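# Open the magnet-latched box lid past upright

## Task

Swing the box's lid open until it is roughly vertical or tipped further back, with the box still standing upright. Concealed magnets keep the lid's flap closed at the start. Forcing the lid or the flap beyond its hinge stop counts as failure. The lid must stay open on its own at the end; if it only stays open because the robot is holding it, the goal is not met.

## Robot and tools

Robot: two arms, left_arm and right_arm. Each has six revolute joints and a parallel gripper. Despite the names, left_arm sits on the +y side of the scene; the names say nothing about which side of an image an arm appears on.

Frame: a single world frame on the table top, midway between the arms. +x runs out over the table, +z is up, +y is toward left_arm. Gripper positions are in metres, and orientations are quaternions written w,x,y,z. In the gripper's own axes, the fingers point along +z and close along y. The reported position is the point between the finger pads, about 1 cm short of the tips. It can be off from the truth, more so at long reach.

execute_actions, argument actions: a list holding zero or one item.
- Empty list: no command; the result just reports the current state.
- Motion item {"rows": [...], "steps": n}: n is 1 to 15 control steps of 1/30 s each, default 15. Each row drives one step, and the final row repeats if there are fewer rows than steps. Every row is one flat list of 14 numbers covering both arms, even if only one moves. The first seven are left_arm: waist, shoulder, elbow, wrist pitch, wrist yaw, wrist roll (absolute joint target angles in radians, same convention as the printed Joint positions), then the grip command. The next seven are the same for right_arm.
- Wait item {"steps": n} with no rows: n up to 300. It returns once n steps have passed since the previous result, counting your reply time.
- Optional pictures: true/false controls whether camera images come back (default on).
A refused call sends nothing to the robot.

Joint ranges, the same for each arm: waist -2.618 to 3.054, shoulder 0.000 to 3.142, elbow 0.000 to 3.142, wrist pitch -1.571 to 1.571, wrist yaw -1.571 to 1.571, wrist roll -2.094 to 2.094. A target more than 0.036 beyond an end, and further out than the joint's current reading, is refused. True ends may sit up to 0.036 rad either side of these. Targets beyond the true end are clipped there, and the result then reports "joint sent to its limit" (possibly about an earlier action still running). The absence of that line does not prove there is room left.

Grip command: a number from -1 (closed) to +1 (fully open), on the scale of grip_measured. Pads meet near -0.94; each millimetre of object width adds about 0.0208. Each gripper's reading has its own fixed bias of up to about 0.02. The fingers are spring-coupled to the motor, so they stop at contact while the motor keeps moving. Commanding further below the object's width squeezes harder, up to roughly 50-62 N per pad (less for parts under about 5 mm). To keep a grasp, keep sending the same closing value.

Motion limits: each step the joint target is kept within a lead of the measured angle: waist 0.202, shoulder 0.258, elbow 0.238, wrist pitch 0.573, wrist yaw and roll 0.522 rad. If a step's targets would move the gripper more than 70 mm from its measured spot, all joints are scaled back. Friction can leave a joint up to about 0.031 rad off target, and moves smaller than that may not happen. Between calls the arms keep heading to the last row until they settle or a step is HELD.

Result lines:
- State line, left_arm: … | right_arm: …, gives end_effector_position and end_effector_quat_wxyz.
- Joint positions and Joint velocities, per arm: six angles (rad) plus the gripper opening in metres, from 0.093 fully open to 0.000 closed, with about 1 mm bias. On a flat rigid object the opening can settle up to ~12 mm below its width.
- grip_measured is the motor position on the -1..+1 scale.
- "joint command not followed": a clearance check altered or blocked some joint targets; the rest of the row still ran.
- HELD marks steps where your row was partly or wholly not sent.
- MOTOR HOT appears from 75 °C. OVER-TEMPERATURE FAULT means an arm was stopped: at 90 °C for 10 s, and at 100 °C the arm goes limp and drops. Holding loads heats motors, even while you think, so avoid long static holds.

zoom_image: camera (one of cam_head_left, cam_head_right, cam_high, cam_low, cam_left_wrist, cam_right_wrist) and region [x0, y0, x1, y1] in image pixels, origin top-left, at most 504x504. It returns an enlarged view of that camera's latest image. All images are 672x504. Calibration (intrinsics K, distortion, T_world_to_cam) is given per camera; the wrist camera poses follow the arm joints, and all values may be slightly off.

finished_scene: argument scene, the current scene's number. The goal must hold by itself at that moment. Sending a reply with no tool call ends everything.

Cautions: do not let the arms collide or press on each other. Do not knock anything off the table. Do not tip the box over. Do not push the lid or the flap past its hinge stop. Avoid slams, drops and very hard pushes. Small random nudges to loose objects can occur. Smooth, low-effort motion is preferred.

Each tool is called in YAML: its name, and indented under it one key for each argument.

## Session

execute_actions:
  actions: []

Scene clock: 0.00 s of 8200.00 s.
left_arm: end_effector_position=(+0.3041, +0.2339, +0.2147) grip_measured=+0.984 end_effector_quat_wxyz=(+0.471, +0.188, +0.823, -0.257) | right_arm: end_effector_position=(+0.2680, -0.3566, +0.2270) grip_measured=+0.992 end_effector_quat_wxyz=(+0.496, +0.674, +0.506, +0.207)
Joint positions: left_arm=[ 0.175  1.157  0.823 -0.32   0.797  0.228  0.092] | right_arm=[ 0.002  0.731  0.659 -0.406  0.407  1.524  0.093]
Joint velocities: left_arm=[ 0.012 -0.007 -0.007  0.007 -0.037 -0.007 -0.001] | right_arm=[ 0.012 -0.007 -0.017  0.066  0.081  0.066  0.001]
Motor temperatures (°C, as the motors report them): left_arm=[29 29 31 32 28 30] | right_arm=[30 32 31 32 29 29]
camera_calibration (this result's frames):
cam_left_wrist: T_world_to_cam=[[-0.551654, -0.798262, 0.241777, 0.300975], [-0.731312, 0.32353, -0.600426, 0.313222], [0.401074, -0.508042, -0.762255, 0.246183], [0, 0, 0, 1]] pos_world=[0.296359, 0.263991, 0.302952]
cam_right_wrist: T_world_to_cam=[[-0.474516, 0.0129744, -0.880151, 0.32998], [0.0513101, 0.998599, -0.0129423, 0.387343], [0.87875, -0.051302, -0.474517, -0.0592908], [0, 0, 0, 1]] pos_world=[0.188808, -0.394123, 0.267311]

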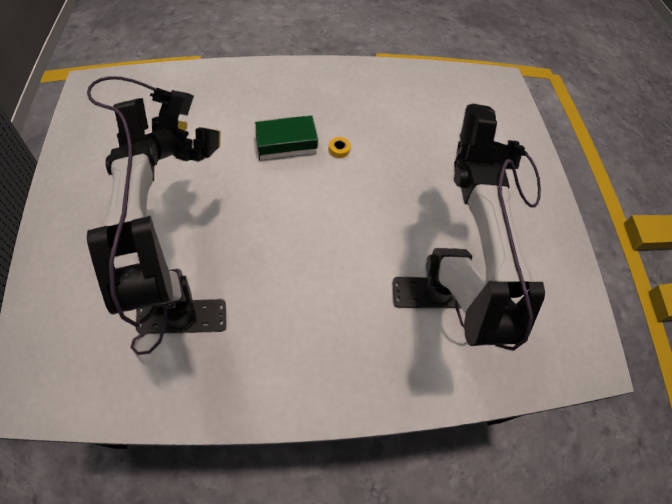

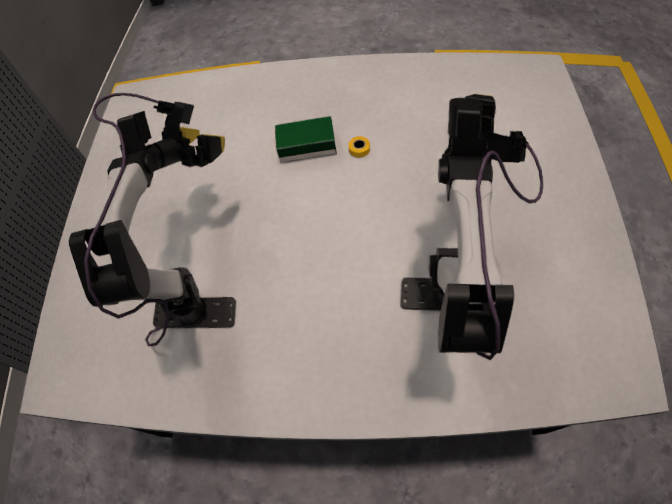

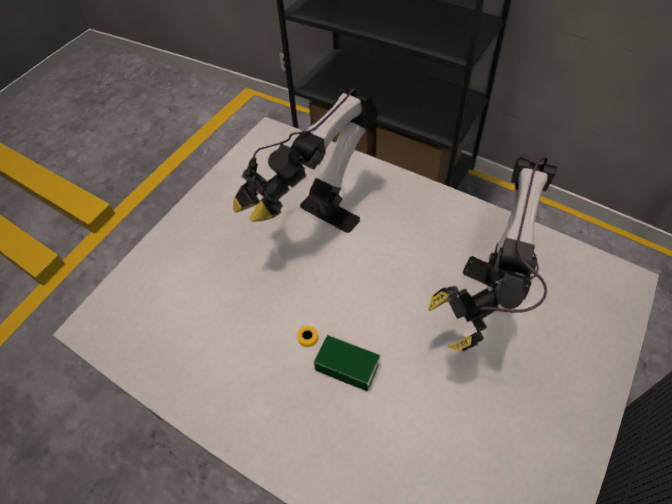

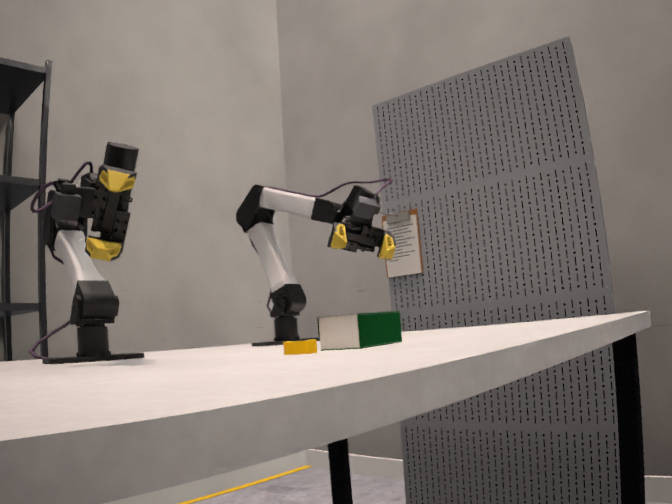

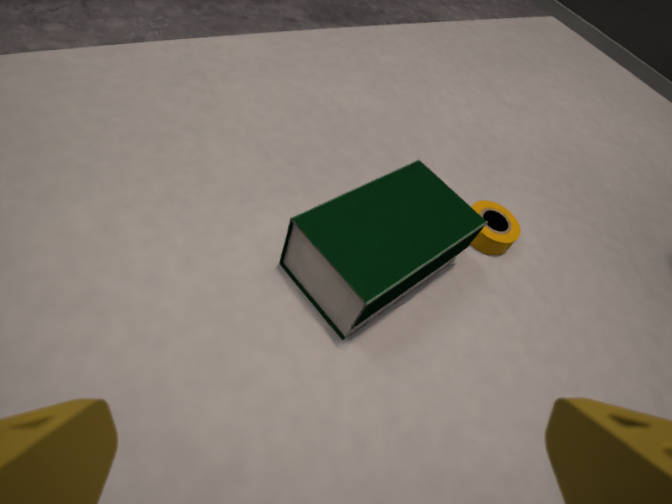

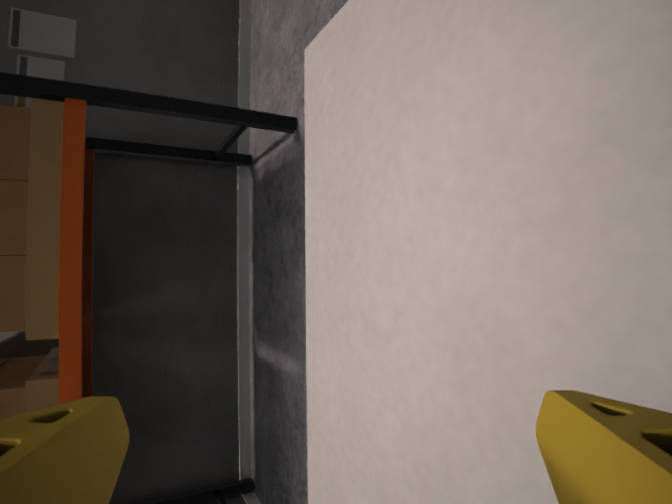

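execute_actions:
  actions:
    - {"rows":[[0.2,2.3,1.05,0.9,1.55,0.4,0.3,0.67,2.1,1.885,-0.82,0,0,-1]]}
  pictures: false

execute_actions:
  actions:
    - {"steps":60}

Scene clock: 10.50 s of 8200.00 s.
left_arm: end_effector_position=(+0.4140, +0.2134, +0.1045) grip_measured=+0.302 end_effector_quat_wxyz=(+0.569, +0.446, +0.561, -0.403) | right_arm: end_effector_position=(+0.4104, +0.0018, +0.2519) grip_measured=-1.000 end_effector_quat_wxyz=(+0.349, -0.132, +0.915, +0.151)
Joint positions: left_arm=[0.191 2.197 1.076 0.791 1.488 0.384 0.06 ] | right_arm=[ 0.671  1.781  1.751 -0.761  0.028  0.292  0.   ]
Joint velocities: left_arm=[ 0.002  1.775 -0.027  0.549  0.256  0.066 -0.   ] | right_arm=[ 0.173  2.342  2.484 -0.022 -0.256 -1.956  0.   ]
Motor temperatures (°C, as the motors report them): left_arm=[29 30 33 34 28 30] | right_arm=[30 31 33 35 29 29]
Steps of this call (steps 1 to 300: nothing new was sent; steps 301 to 315: all 15 steps of this action). Readings (joint positions):
301: left_arm=[0.178 1.178 0.838 -0.293 0.846 0.243] | right_arm=[0.025 0.758 0.697 -0.473 0.376 1.459]
302: left_arm=[0.179 1.227 0.877 -0.232 0.915 0.262] | right_arm=[0.081 0.819 0.764 -0.545 0.322 1.375]
304: left_arm=[0.185 1.376 0.985 -0.021 1.107 0.307] | right_arm=[0.204 0.967 0.908 -0.626 0.228 1.206]
308: left_arm=[0.190 1.686 1.076 0.481 1.366 0.359] | right_arm=[0.434 1.253 1.191 -0.698 0.123 0.886]
315: the state above

Scene clock: 12.50 s of 8200.00 s.
left_arm: end_effector_position=(+0.3990, +0.2098, +0.0659) grip_measured=+0.302 end_effector_quat_wxyz=(+0.558, +0.450, +0.550, -0.429) | right_arm: end_effector_position=(+0.4375, +0.0264, +0.1293) grip_measured=-1.000 end_effector_quat_wxyz=(+0.247, -0.279, +0.925, +0.072)
Joint positions: left_arm=[0.191 2.309 1.048 0.897 1.543 0.394 0.06 ] | right_arm=[ 0.675  2.11   1.868 -0.808  0.009  0.007  0.   ]
Joint velocities: left_arm=[ 0.007  0.007  0.012 -0.066 -0.051  0.037 -0.001] | right_arm=[-0.002 -0.027  0.027  0.022  0.007 -0.066  0.   ]
Motor temperatures (°C, as the motors report them): left_arm=[29 31 34 34 28 30] | right_arm=[30 32 34 35 29 29]
Steps of this call (steps 1 to 45: the robot went on to your last target; steps 46 to 60: nothing new was sent). Readings (joint positions):
1: left_arm=[0.191 2.249 1.074 0.804 1.495 0.386] | right_arm=[0.675 1.853 1.813 -0.745 0.022 0.243]
2: left_arm=[0.191 2.286 1.066 0.811 1.501 0.387] | right_arm=[0.676 1.908 1.844 -0.729 0.019 0.209]
4: left_arm=[0.191 2.316 1.050 0.818 1.513 0.389] | right_arm=[0.675 1.999 1.866 -0.731 0.017 0.145]
8: left_arm=[0.191 2.310 1.048 0.863 1.531 0.392] | right_arm=[0.675 2.113 1.868 -0.782 0.012 0.063]
60: the state above
All arms were judged still, so your last target was given up. Only a new action makes them travel on or press farther. Fingers that are still opening or closing keep moving.
camera_calibration (this result's frames):
cam_left_wrist: T_world_to_cam=[[-0.972834, -0.229145, -0.0329752, 0.436789], [-0.0728434, 0.438184, -0.895929, 0.0336987], [0.219747, -0.869188, -0.442972, 0.209508], [0, 0, 0, 1]] pos_world=[0.381339, 0.267423, 0.137401]
cam_right_wrist: T_world_to_cam=[[0.536255, -0.844056, 0.00033603, -0.213923], [-0.840243, -0.53387, -0.0947358, 0.435987], [0.0801417, 0.0505202, -0.995502, 0.179145], [0, 0, 0, 1]] pos_world=[0.466696, 0.043147, 0.219715]

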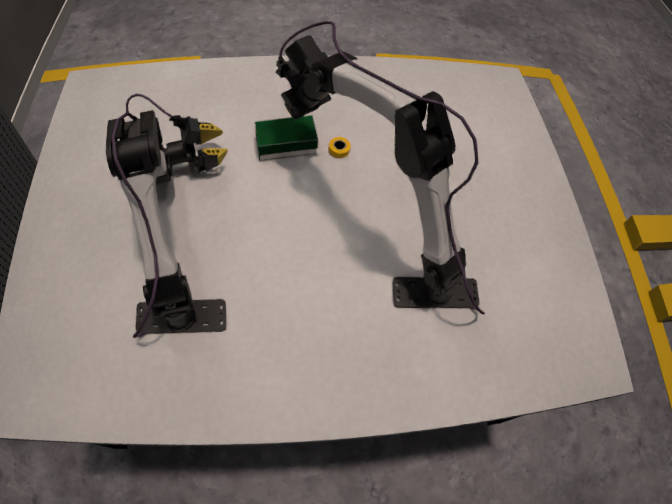

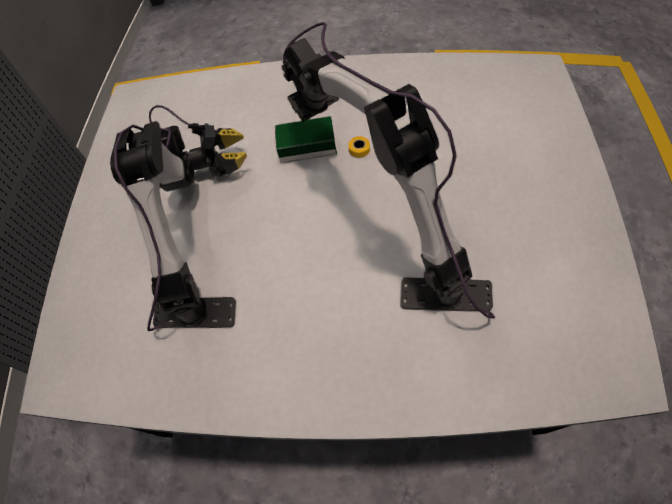

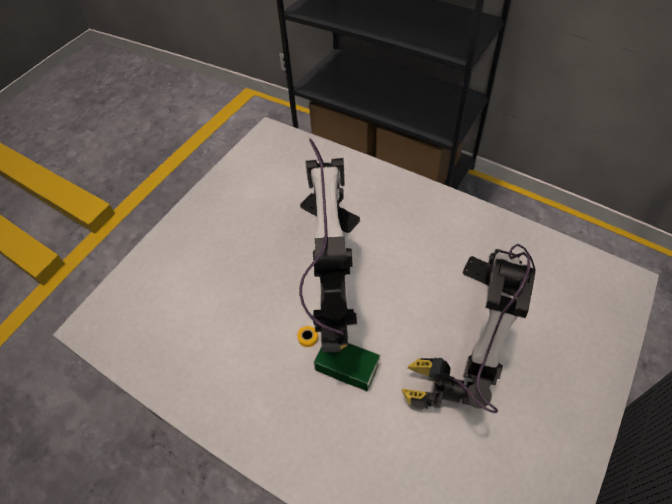

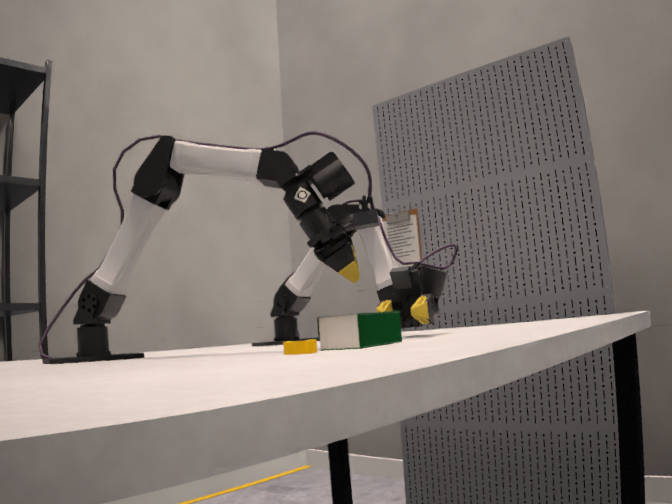

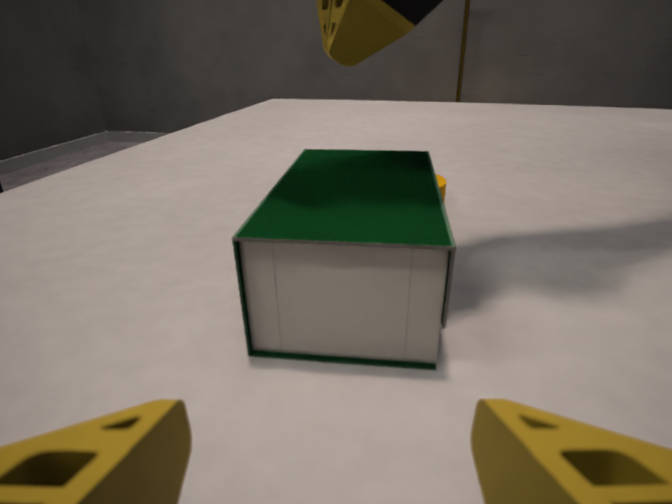

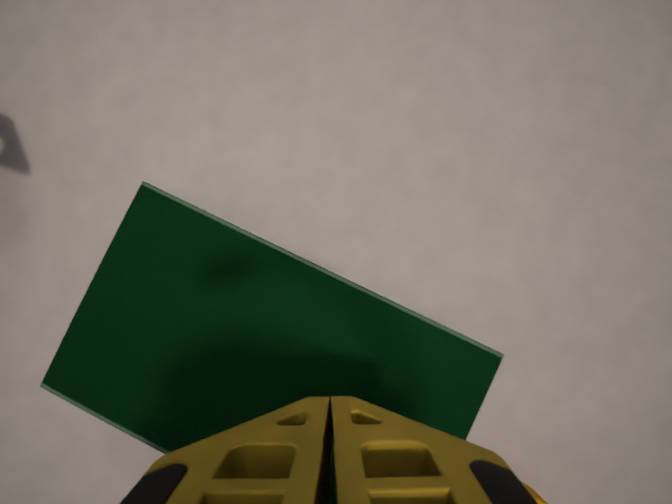

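execute_actions:
  actions:
    - {"rows":[[0.1,2.39,1.05,0.95,1.55,0.4,0.3,0.67,2.3,1.885,-0.9,0,0,-1]]}
  pictures: false

execute_actions:
  actions:
    - {"rows":[[-0.03,2.39,1.05,0.95,1.55,0.4,0.3,0.67,2.3,1.885,-0.9,0,0,-1]]}

Scene clock: 16.10 s of 8200.00 s.
left_arm: end_effector_position=(+0.3869, +0.1682, +0.0466) grip_measured=+0.302 end_effector_quat_wxyz=(+0.533, +0.473, +0.530, -0.459) | right_arm: end_effector_position=(+0.4357, +0.0252, +0.0720) grip_measured=-1.000 end_effector_quat_wxyz=(+0.185, -0.283, +0.940, +0.053)
Joint positions: left_arm=[0.093 2.369 1.049 0.944 1.543 0.394 0.06 ] | right_arm=[ 0.675  2.24   1.903 -0.848  0.009  0.007  0.   ]
Joint velocities: left_arm=[-0.002  0.007 -0.007  0.037  0.007 -0.022 -0.   ] | right_arm=[-0.022  0.012 -0.017  0.007 -0.037  0.007  0.   ]
Motor temperatures (°C, as the motors report them): left_arm=[29 33 34 35 28 30] | right_arm=[30 34 34 35 29 29]
Steps of this call (steps 1 to 93: nothing new was sent; steps 94 to 108: all 15 steps of this action). Readings (joint positions):
94: left_arm=[0.183 2.315 1.048 0.908 1.543 0.394] | right_arm=[0.675 2.121 1.873 -0.814 0.009 0.007]
95: left_arm=[0.169 2.325 1.049 0.922 1.543 0.394] | right_arm=[0.675 2.138 1.882 -0.816 0.009 0.007]
97: left_arm=[0.127 2.348 1.049 0.932 1.543 0.394] | right_arm=[0.675 2.188 1.888 -0.818 0.009 0.007]
101: left_arm=[0.091 2.369 1.049 0.933 1.543 0.394] | right_arm=[0.675 2.229 1.903 -0.841 0.009 0.007]
108: the state above

Scene clock: 16.60 s of 8200.00 s.
left_arm: end_effector_position=(+0.3676, +0.1165, +0.0469) grip_measured=+0.302 end_effector_quat_wxyz=(+0.504, +0.507, +0.498, -0.491) | right_arm: end_effector_position=(+0.4375, +0.0226, +0.0720) grip_measured=-1.000 end_effector_quat_wxyz=(+0.186, -0.281, +0.940, +0.049)
Joint positions: left_arm=[-0.033  2.369  1.049  0.948  1.545  0.394  0.06 ] | right_arm=[ 0.672  2.24   1.903 -0.848  0.016  0.006  0.   ]
Joint velocities: left_arm=[-0.032 -0.017  0.007 -0.022  0.022 -0.066  0.001] | right_arm=[ 0.007 -0.012 -0.002 -0.037 -0.081 -0.007  0.   ]
Motor temperatures (°C, as the motors report them): left_arm=[29 33 34 35 28 30] | right_arm=[30 34 34 35 29 29]
Steps of this call (steps 1 to 15: all 15 steps of this action). Readings (joint positions):
1: left_arm=[0.082 2.369 1.049 0.945 1.543 0.394] | right_arm=[0.675 2.240 1.903 -0.848 0.009 0.007]
2: left_arm=[0.062 2.369 1.049 0.946 1.543 0.394] | right_arm=[0.675 2.240 1.903 -0.848 0.009 0.007]
4: left_arm=[0.004 2.369 1.049 0.947 1.543 0.394] | right_arm=[0.675 2.240 1.903 -0.848 0.009 0.007]
8: left_arm=[-0.034 2.369 1.049 0.947 1.545 0.394] | right_arm=[0.672 2.240 1.903 -0.848 0.016 0.006]
15: the state above
camera_calibration (this result's frames):
cam_left_wrist: T_world_to_cam=[[-0.999677, -0.00489643, -0.0249486, 0.367629], [0.0202024, 0.44278, -0.896403, 0.0205813], [0.0154359, -0.896617, -0.442538, 0.205237], [0, 0, 0, 1]] pos_world=[0.363927, 0.176706, 0.118446]
cam_right_wrist: T_world_to_cam=[[0.531956, -0.846701, 0.0109361, -0.215951], [-0.846341, -0.531229, 0.0387712, 0.421486], [-0.0270181, -0.0298802, -0.999188, 0.171184], [0, 0, 0, 1]] pos_world=[0.476222, 0.0461745, 0.157065]

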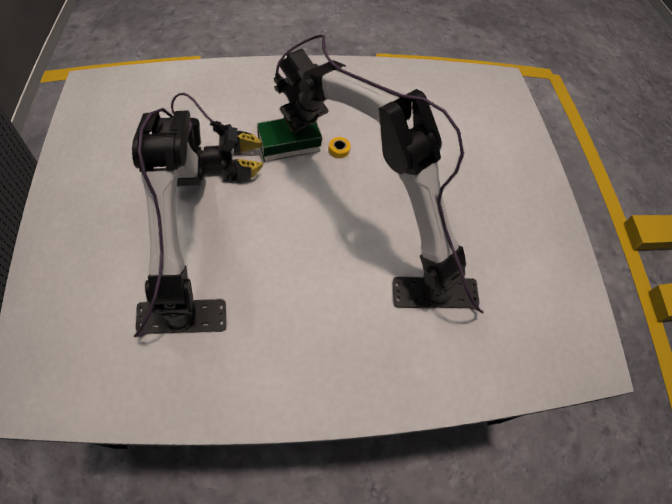

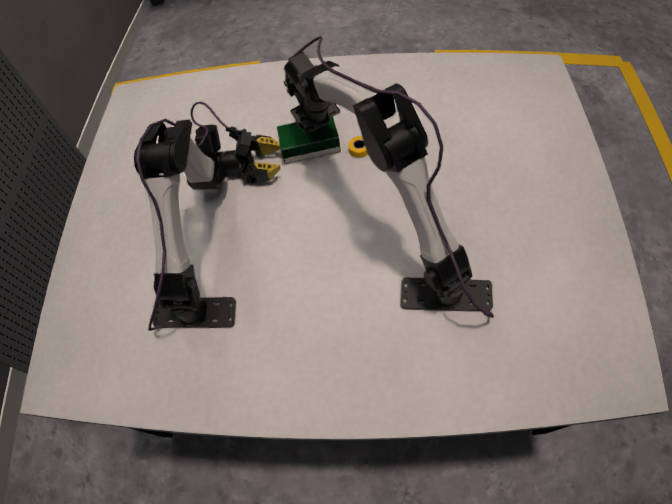

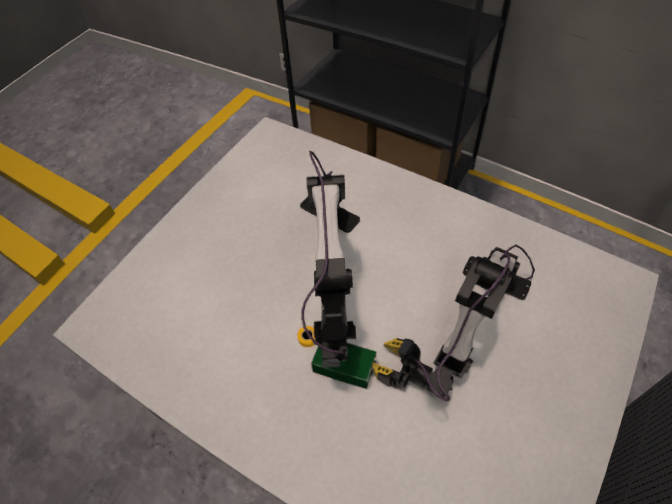

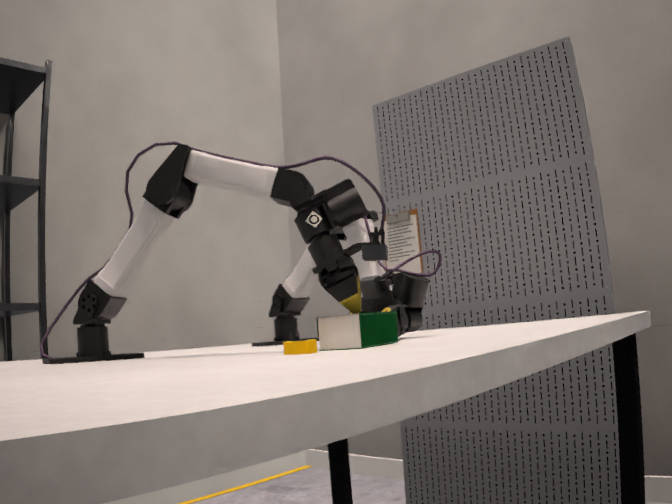

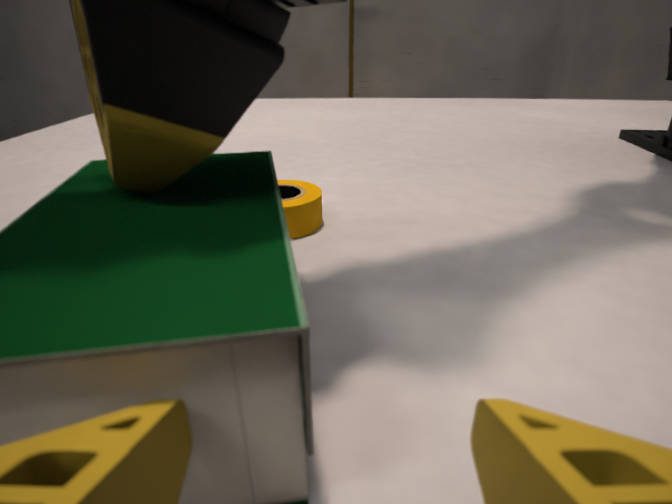

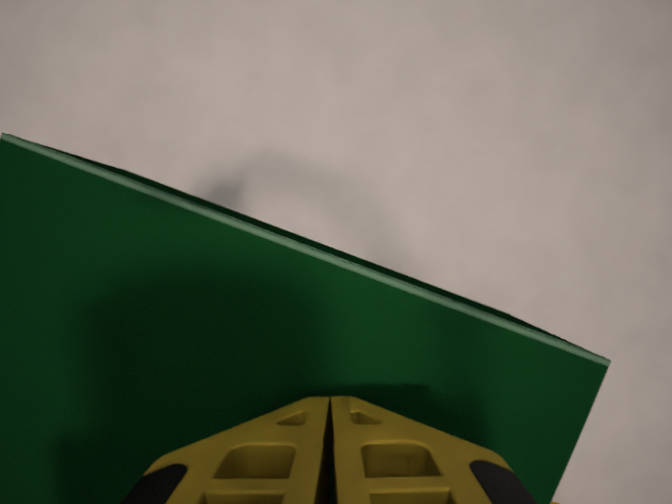

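execute_actions:
  actions:
    - {"rows":[[-0.04,2.43,1.05,0.98,1.55,0.4,-0.3,0.67,2.36,1.885,-0.9,0,0,-1]]}
  pictures: false

execute_actions:
  actions:
    - {"rows":[[-0.04,2.39,0.9,1.08,1.55,0.4,-0.3,0.67,2.36,1.885,-0.9,0,0,-1]]}

Scene clock: 19.60 s of 8200.00 s.
left_arm: end_effector_position=(+0.3652, +0.1165, +0.0435) grip_measured=-0.298 end_effector_quat_wxyz=(+0.505, +0.512, +0.490, -0.493) | right_arm: end_effector_position=(+0.4373, +0.0225, +0.0702) grip_measured=-1.000 end_effector_quat_wxyz=(+0.185, -0.281, +0.940, +0.048)
Joint positions: left_arm=[-0.033  2.387  1.049  0.983  1.559  0.389  0.031] | right_arm=[ 0.672  2.243  1.903 -0.848  0.016  0.006  0.   ]
Joint velocities: left_arm=[ 0.007 -0.012 -0.007  0.051  0.037  0.037 -0.001] | right_arm=[0.007 0.002 0.012 0.066 0.037 0.022 0.   ]
Motor temperatures (°C, as the motors report them): left_arm=[29 34 34 35 28 30] | right_arm=[30 35 35 35 29 29]
Steps of this call (steps 1 to 15: the robot went on to your last target; steps 16 to 75: nothing new was sent; steps 76 to 90: all 15 steps of this action). Readings (joint positions):
76: left_arm=[-0.033 2.373 1.049 0.954 1.545 0.394] | right_arm=[0.672 2.243 1.903 -0.848 0.016 0.006]
77: left_arm=[-0.033 2.378 1.049 0.962 1.545 0.394] | right_arm=[0.672 2.243 1.903 -0.848 0.016 0.006]
79: left_arm=[-0.033 2.384 1.049 0.970 1.555 0.389] | right_arm=[0.672 2.243 1.903 -0.848 0.016 0.006]
83: left_arm=[-0.033 2.386 1.049 0.978 1.556 0.389] | right_arm=[0.672 2.243 1.903 -0.848 0.016 0.006]
90: the state above

Scene clock: 20.10 s of 8200.00 s.
left_arm: end_effector_position=(+0.3429, +0.1169, +0.0437) grip_measured=-0.298 end_effector_quat_wxyz=(+0.515, +0.522, +0.479, -0.483) | right_arm: end_effector_position=(+0.4373, +0.0225, +0.0702) grip_measured=-1.000 end_effector_quat_wxyz=(+0.185, -0.281, +0.940, +0.048)
Joint positions: left_arm=[-0.034  2.36   0.943  1.112  1.561  0.381  0.031] | right_arm=[ 0.672  2.243  1.903 -0.848  0.016  0.006  0.   ]
Joint velocities: left_arm=[-0.002 -0.012 -0.022  0.007 -0.022 -0.095  0.   ] | right_arm=[-0.022 -0.012  0.012 -0.051  0.037 -0.051  0.   ]
Motor temperatures (°C, as the motors report them): left_arm=[29 34 34 35 28 30] | right_arm=[30 35 35 35 29 29]
Steps of this call (steps 1 to 15: all 15 steps of this action). Readings (joint positions):
1: left_arm=[-0.033 2.384 1.032 1.004 1.555 0.388] | right_arm=[0.672 2.243 1.903 -0.848 0.016 0.006]
2: left_arm=[-0.033 2.373 0.999 1.030 1.555 0.386] | right_arm=[0.672 2.243 1.903 -0.848 0.016 0.006]
4: left_arm=[-0.034 2.361 0.957 1.066 1.560 0.383] | right_arm=[0.672 2.243 1.903 -0.848 0.016 0.006]
8: left_arm=[-0.034 2.360 0.946 1.100 1.561 0.381] | right_arm=[0.672 2.243 1.903 -0.848 0.016 0.006]
15: the state above
camera_calibration (this result's frames):
cam_left_wrist: T_world_to_cam=[[-0.996892, 0.00980117, -0.0781689, 0.342492], [0.0746051, 0.436204, -0.89675, 0.000202212], [0.0253084, -0.899794, -0.435579, 0.201175], [0, 0, 0, 1]] pos_world=[0.336321, 0.177571, 0.114581]
cam_right_wrist: T_world_to_cam=[[0.531988, -0.84668, 0.0110383, -0.215958], [-0.846225, -0.531152, 0.0422001, 0.421115], [-0.029867, -0.0317909, -0.999048, 0.170721], [0, 0, 0, 1]] pos_world=[0.476344, 0.046256, 0.155171]

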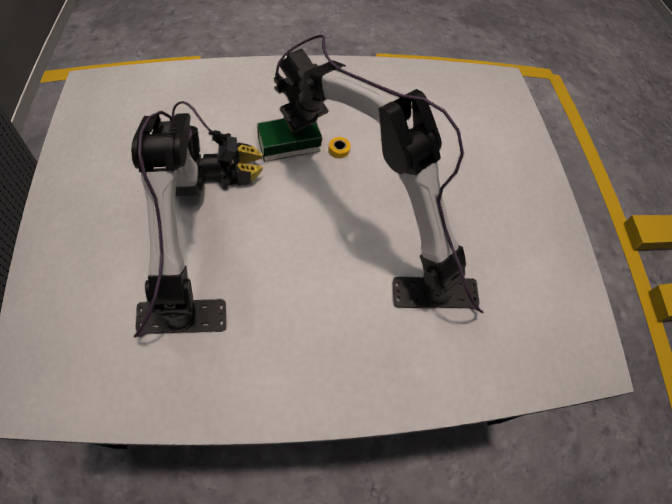

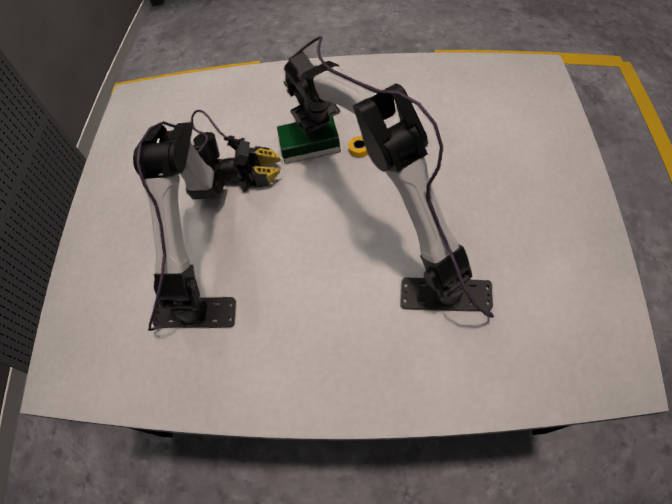

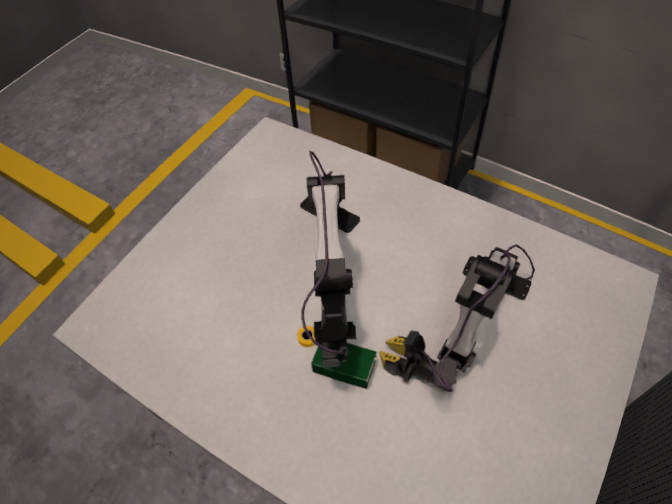

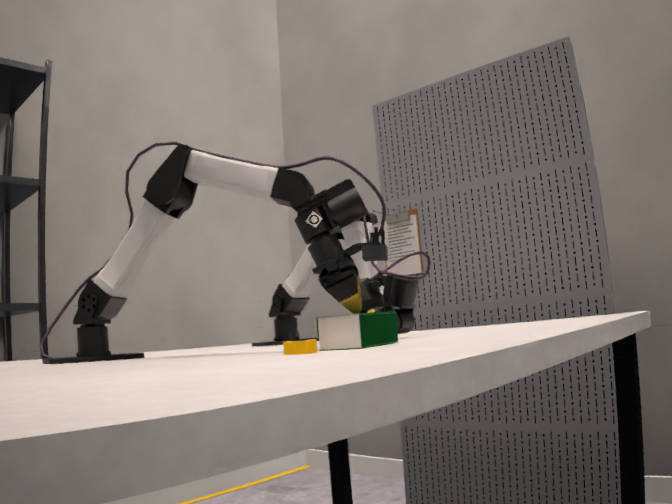

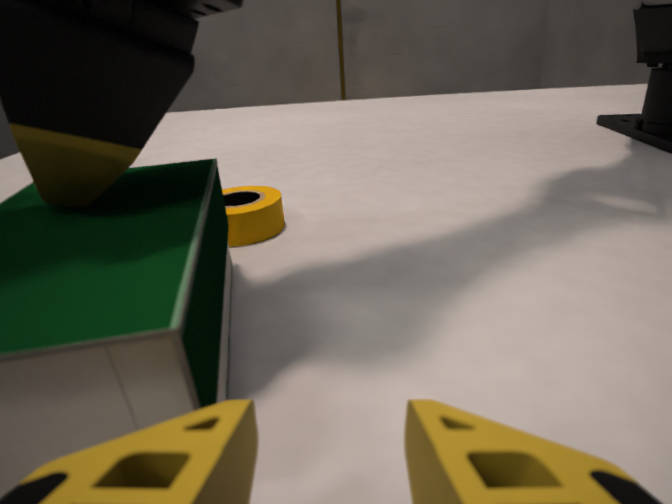

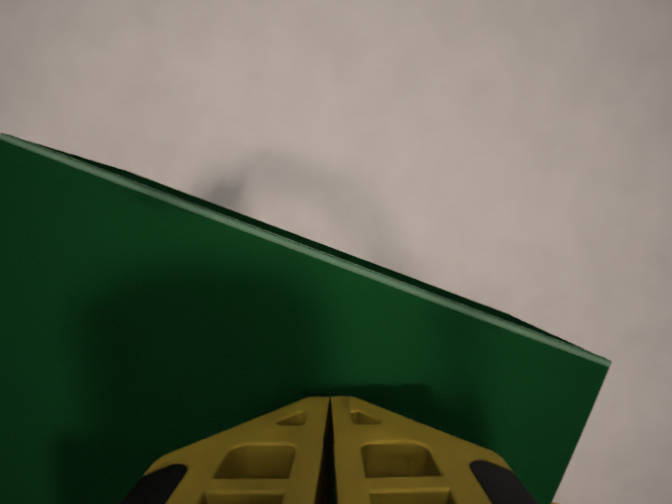

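Missed (wall angled, hand on table). Retry with more inward pressure.

execute_actions:
  actions:
    - {"rows":[[-0.02,2.38,1.08,0.95,1.55,0.4,-0.3,0.67,2.36,1.885,-0.9,0,0,-1]]}
  pictures: false

execute_actions:
  actions:
    - {"rows":[[-0.09,2.38,1.08,0.95,1.55,0.4,-0.3,0.67,2.36,1.885,-0.9,0,0,-1]]}
  pictures: false

execute_actions:
  actions:
    - {"rows":[[-0.1,2.37,1.04,0.98,1.55,0.4,-0.3,0.67,2.36,1.885,-0.9,0,0,-1],[-0.1,2.37,1.03,0.99,1.55,0.4,-0.3,0.67,2.36,1.885,-0.9,0,0,-1],[-0.1,2.36,1.01,1.0,1.55,0.4,-0.3,0.67,2.36,1.885,-0.9,0,0,-1],[-0.1,2.36,1.0,1.01,1.55,0.4,-0.3,0.67,2.36,1.885,-0.9,0,0,-1],[-0.1,2.35,0.98,1.02,1.55,0.4,-0.3,0.67,2.36,1.885,-0.9,0,0,-1],[-0.1,2.35,0.96,1.04,1.55,0.4,-0.3,0.67,2.36,1.885,-0.9,0,0,-1],[-0.1,2.34,0.94,1.05,1.55,0.4,-0.3,0.67,2.36,1.885,-0.9,0,0,-1]]}

Scene clock: 26.20 s of 8200.00 s.
left_arm: end_effector_position=(+0.3735, +0.1192, +0.0546) grip_measured=-0.298 end_effector_quat_wxyz=(+0.517, +0.520, +0.482, -0.480) | right_arm: end_effector_position=(+0.4373, +0.0225, +0.0702) grip_measured=-1.000 end_effector_quat_wxyz=(+0.185, -0.281, +0.940, +0.048)
Joint positions: left_arm=[-0.027  2.368  1.073  0.977  1.558  0.393  0.031] | right_arm=[ 0.672  2.243  1.903 -0.848  0.016  0.006  0.   ]
Joint velocities: left_arm=[ 0.012 -0.012  0.012 -0.051 -0.051 -0.022  0.001] | right_arm=[-0.002 -0.007  0.002  0.066  0.066 -0.007  0.   ]
Motor temperatures (°C, as the motors report them): left_arm=[29 35 33 34 28 30] | right_arm=[30 35 35 34 29 29]
Steps of this call (steps 1 to 15: the robot went on to your last target; steps 16 to 168: nothing new was sent; steps 169 to 183: all 15 steps of this action). Readings (joint positions):
169: left_arm=[-0.033 2.360 0.962 1.091 1.566 0.383] | right_arm=[0.672 2.243 1.903 -0.848 0.016 0.006]
170: left_arm=[-0.033 2.367 0.997 1.060 1.565 0.385] | right_arm=[0.672 2.243 1.903 -0.848 0.016 0.006]
172: left_arm=[-0.030 2.368 1.051 1.029 1.560 0.388] | right_arm=[0.672 2.243 1.903 -0.848 0.016 0.006]
176: left_arm=[-0.027 2.368 1.073 1.000 1.558 0.391] | right_arm=[0.672 2.243 1.903 -0.848 0.016 0.006]
183: the state above

Scene clock: 26.70 s of 8200.00 s.
left_arm: end_effector_position=(+0.3658, +0.1027, +0.0544) grip_measured=-0.298 end_effector_quat_wxyz=(+0.506, +0.529, +0.471, -0.492) | right_arm: end_effector_position=(+0.4421, +0.0180, +0.0704) grip_measured=-1.000 end_effector_quat_wxyz=(+0.190, -0.277, +0.941, +0.041)
Joint positions: left_arm=[-0.068  2.368  1.073  0.974  1.558  0.394  0.031] | right_arm=[ 0.665  2.244  1.903 -0.84   0.032  0.005  0.   ]
Joint velocities: left_arm=[ 0.012 -0.002  0.002 -0.051  0.051 -0.037 -0.   ] | right_arm=[-0.007  0.002 -0.017  0.051 -0.022  0.037  0.   ]
Motor temperatures (°C, as the motors report them): left_arm=[29 35 33 34 28 30] | right_arm=[30 34 35 34 29 29]
Steps of this call (steps 1 to 15: all 15 steps of this action). Readings (joint positions):
1: left_arm=[-0.032 2.368 1.073 0.975 1.557 0.393] | right_arm=[0.672 2.243 1.903 -0.848 0.016 0.006]
2: left_arm=[-0.041 2.368 1.073 0.975 1.557 0.393] | right_arm=[0.672 2.243 1.903 -0.848 0.016 0.006]
4: left_arm=[-0.058 2.368 1.073 0.974 1.558 0.393] | right_arm=[0.668 2.243 1.903 -0.844 0.029 0.005]
8: left_arm=[-0.068 2.368 1.073 0.974 1.558 0.394] | right_arm=[0.665 2.244 1.903 -0.840 0.032 0.005]
15: the state above

Scene clock: 27.20 s of 8200.00 s.
left_arm: end_effector_position=(+0.3380, +0.0950, +0.0440) grip_measured=-0.298 end_effector_quat_wxyz=(+0.495, +0.527, +0.475, -0.501) | right_arm: end_effector_position=(+0.4419, +0.0188, +0.0705) grip_measured=-1.000 end_effector_quat_wxyz=(+0.190, -0.277, +0.941, +0.043)
Joint positions: left_arm=[-0.092  2.353  0.963  1.041  1.547  0.394  0.031] | right_arm=[ 0.665  2.244  1.903 -0.839  0.028  0.005  0.   ]
Joint velocities: left_arm=[ 0.022 -0.002 -0.002  0.007  0.007 -0.066 -0.001] | right_arm=[-0.007  0.002 -0.002  0.022  0.007 -0.081  0.   ]
Motor temperatures (°C, as the motors report them): left_arm=[29 36 33 34 28 30] | right_arm=[30 34 35 34 29 29]
Steps of this call (steps 1 to 15: all 15 steps of this action). Readings (joint positions):
1: left_arm=[-0.069 2.368 1.072 0.975 1.558 0.394] | right_arm=[0.665 2.244 1.903 -0.840 0.032 0.005]
2: left_arm=[-0.069 2.368 1.069 0.979 1.557 0.394] | right_arm=[0.665 2.244 1.903 -0.840 0.032 0.005]
4: left_arm=[-0.073 2.368 1.050 0.992 1.556 0.394] | right_arm=[0.665 2.244 1.903 -0.840 0.032 0.005]
8: left_arm=[-0.086 2.358 0.984 1.021 1.545 0.394] | right_arm=[0.665 2.244 1.903 -0.839 0.030 0.005]
15: the state above
camera_calibration (this result's frames):
cam_left_wrist: T_world_to_cam=[[-0.997239, 0.0558472, -0.0489375, 0.332347], [0.0685249, 0.438283, -0.896221, 0.0121856], [-0.0286029, -0.8971, -0.4409, 0.199925], [0, 0, 0, 1]] pos_world=[0.336312, 0.155451, 0.115332]
cam_right_wrist: T_world_to_cam=[[0.523058, -0.852008, 0.0221857, -0.21826], [-0.852109, -0.522218, 0.0346206, 0.426012], [-0.0179113, -0.0370132, -0.999154, 0.165792], [0, 0, 0, 1]] pos_world=[0.48014, 0.0426485, 0.155745]

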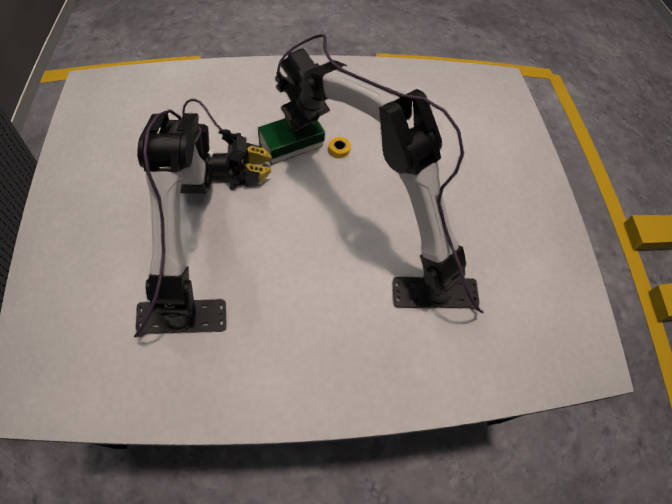

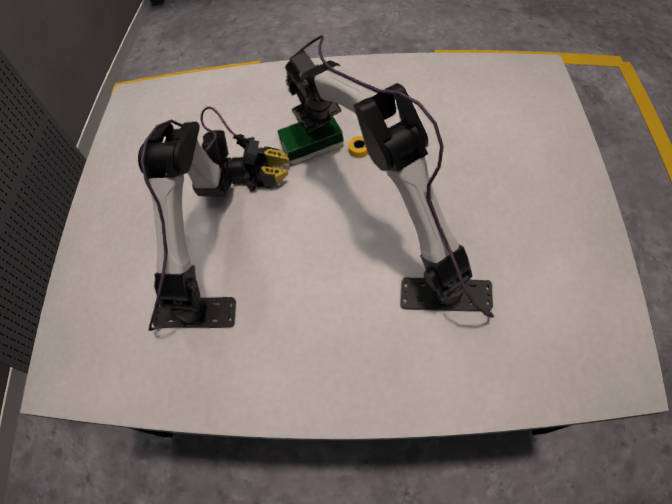

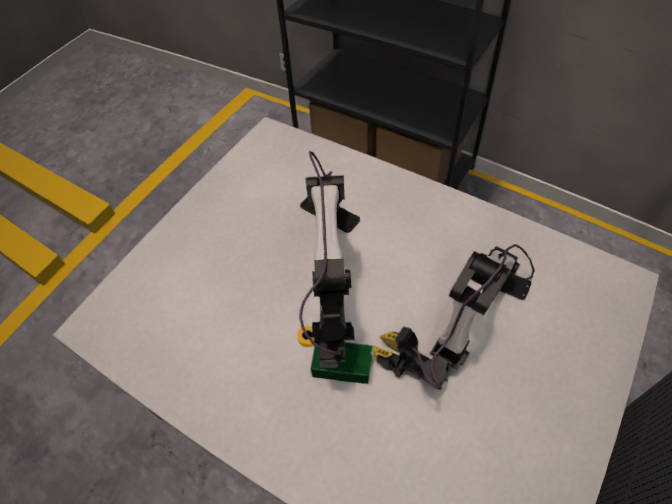

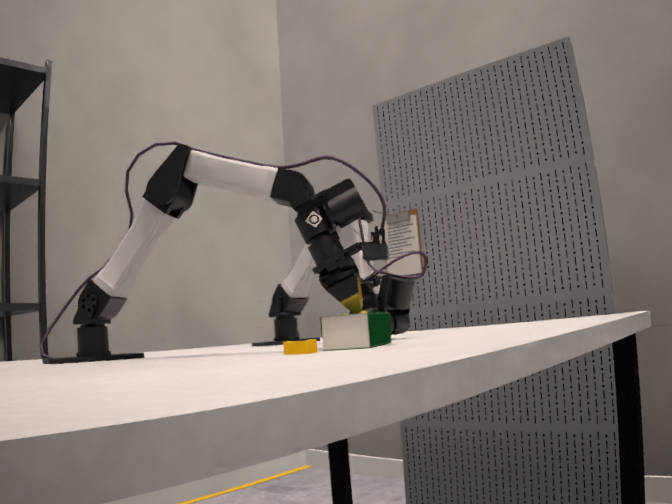

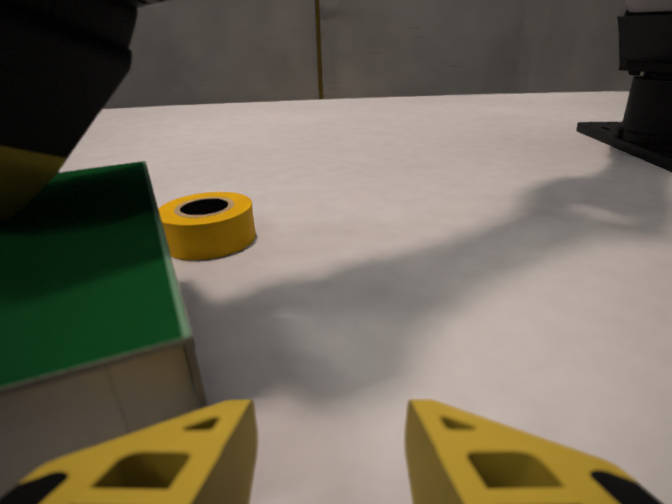

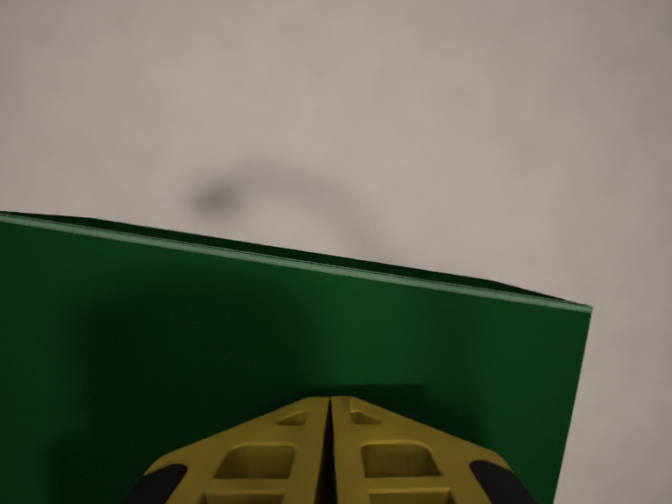

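execute_actions:
  actions:
    - {"rows":[[0.02,2.3,0.87,1.05,1.15,0.4,0.3,0.765,2.15,1.885,-0.9,0,0,0.3]]}
  pictures: false

execute_actions:
  actions:
    - {"rows":[[-0.05,2.3,0.87,1.05,1.15,0.4,0.3,0.765,2.38,1.885,-0.9,0,0,0.3]]}

Scene clock: 35.40 s of 8200.00 s.
left_arm: end_effector_position=(+0.4003, +0.1527, +0.0383) grip_measured=+0.298 end_effector_quat_wxyz=(+0.566, +0.438, +0.604, -0.351) | right_arm: end_effector_position=(+0.4001, +0.0640, +0.1165) grip_measured=+0.298 end_effector_quat_wxyz=(+0.211, -0.328, +0.918, +0.075)
Joint positions: left_arm=[0.026 2.293 0.9   1.07  1.204 0.376 0.06 ] | right_arm=[ 0.774  2.143  1.9   -0.876  0.004  0.005  0.06 ]
Joint velocities: left_arm=[-0.002  0.017 -0.002 -0.022  0.051 -0.037  0.001] | right_arm=[-0.007 -0.007 -0.017 -0.051  0.051  0.007  0.   ]
Motor temperatures (°C, as the motors report them): left_arm=[29 39 33 35 28 30] | right_arm=[30 35 35 33 29 29]
Steps of this call (steps 1 to 15: the robot went on to your last target; steps 16 to 231: nothing new was sent; steps 232 to 246: all 15 steps of this action). Readings (joint positions):
232: left_arm=[-0.083 2.344 0.949 1.048 1.495 0.391] | right_arm=[0.671 2.231 1.903 -0.840 0.030 0.005]
233: left_arm=[-0.064 2.326 0.926 1.050 1.430 0.391] | right_arm=[0.683 2.218 1.900 -0.853 0.030 0.005]
235: left_arm=[-0.011 2.305 0.903 1.054 1.339 0.389] | right_arm=[0.721 2.187 1.900 -0.867 0.026 0.005]
239: left_arm=[0.028 2.295 0.900 1.062 1.244 0.383] | right_arm=[0.778 2.145 1.900 -0.868 0.008 0.005]
246: the state above

Scene clock: 35.90 s of 8200.00 s.
left_arm: end_effector_position=(+0.3923, +0.1223, +0.0387) grip_measured=+0.298 end_effector_quat_wxyz=(+0.557, +0.458, +0.591, -0.362) | right_arm: end_effector_position=(+0.4041, +0.0700, +0.0691) grip_measured=+0.299 end_effector_quat_wxyz=(+0.179, -0.336, +0.923, +0.058)
Joint positions: left_arm=[-0.048  2.292  0.9    1.078  1.183  0.375  0.06 ] | right_arm=[ 0.781  2.256  1.923 -0.859  0.014 -0.     0.06 ]
Joint velocities: left_arm=[ 0.002 -0.002  0.002 -0.037  0.051 -0.051 -0.   ] | right_arm=[ 0.007  0.027 -0.007  0.037 -0.037 -0.066 -0.001]
Motor temperatures (°C, as the motors report them): left_arm=[29 39 33 35 28 30] | right_arm=[30 35 35 33 29 29]
Steps of this call (steps 1 to 15: all 15 steps of this action). Readings (joint positions):
1: left_arm=[0.020 2.293 0.900 1.071 1.200 0.375] | right_arm=[0.774 2.153 1.901 -0.876 0.004 0.005]
2: left_arm=[0.008 2.292 0.900 1.073 1.193 0.375] | right_arm=[0.774 2.167 1.903 -0.870 0.004 0.005]
4: left_arm=[-0.024 2.292 0.900 1.076 1.186 0.375] | right_arm=[0.774 2.217 1.903 -0.867 0.004 0.005]
8: left_arm=[-0.048 2.292 0.900 1.078 1.183 0.375] | right_arm=[0.780 2.256 1.921 -0.859 0.012 0.000]
15: the state above
camera_calibration (this result's frames):
cam_left_wrist: T_world_to_cam=[[-0.94352, -0.320165, -0.085229, 0.410985], [-0.104385, 0.531407, -0.840661, 0.0460152], [0.314441, -0.784284, -0.534813, 0.0788923], [0, 0, 0, 1]] pos_world=[0.367769, 0.169004, 0.115904]
cam_right_wrist: T_world_to_cam=[[0.626612, -0.779242, 0.0118127, -0.201007], [-0.778776, -0.625521, 0.0472333, 0.397294], [-0.0294171, -0.0387964, -0.998814, 0.170401], [0, 0, 0, 1]] pos_world=[0.440369, 0.098494, 0.153808]

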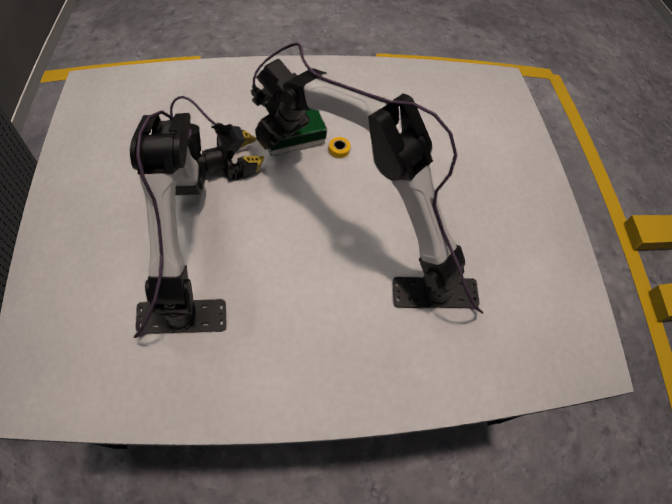

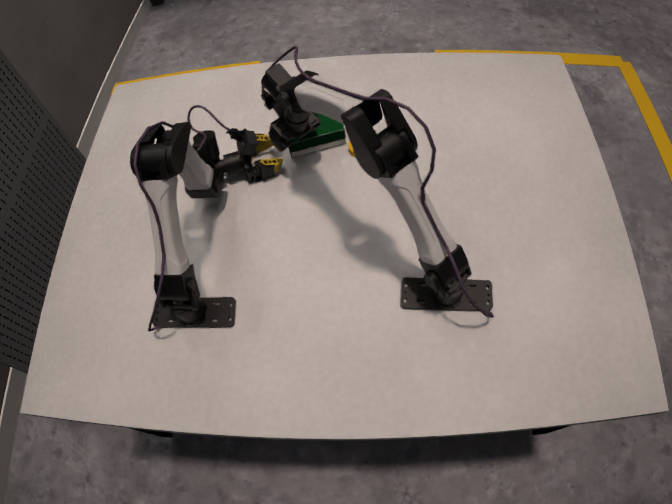

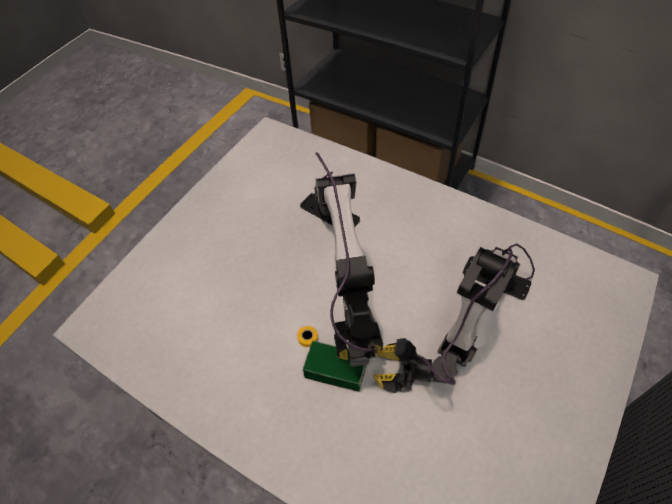

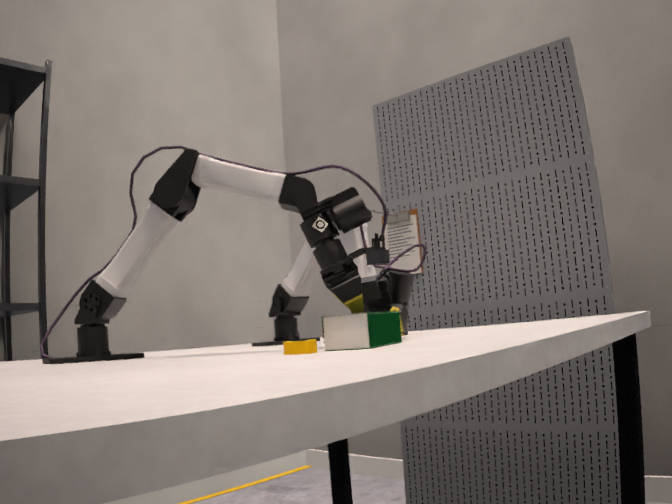

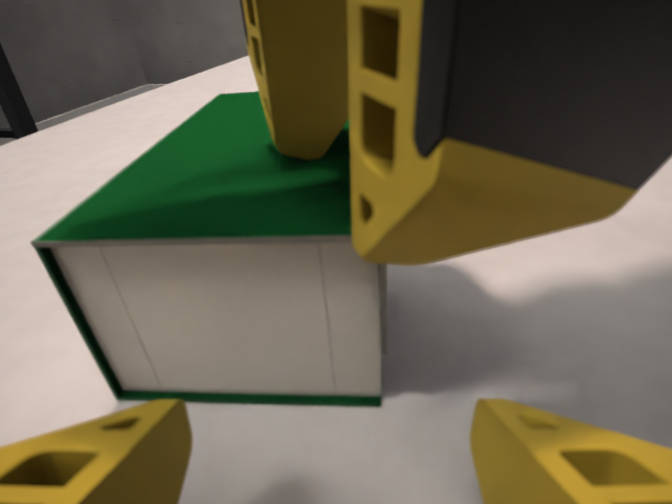

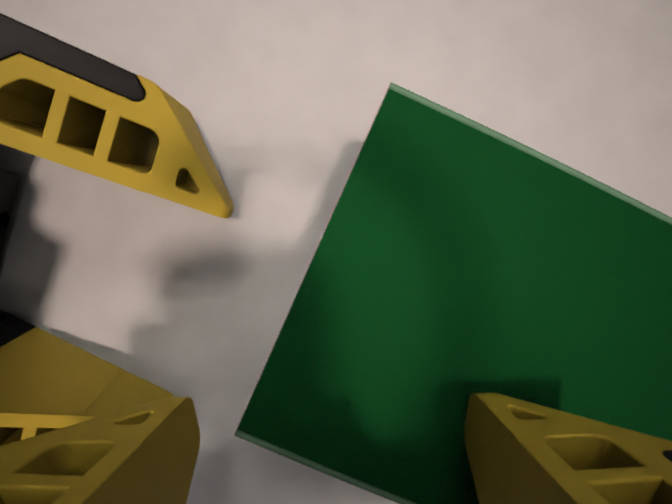

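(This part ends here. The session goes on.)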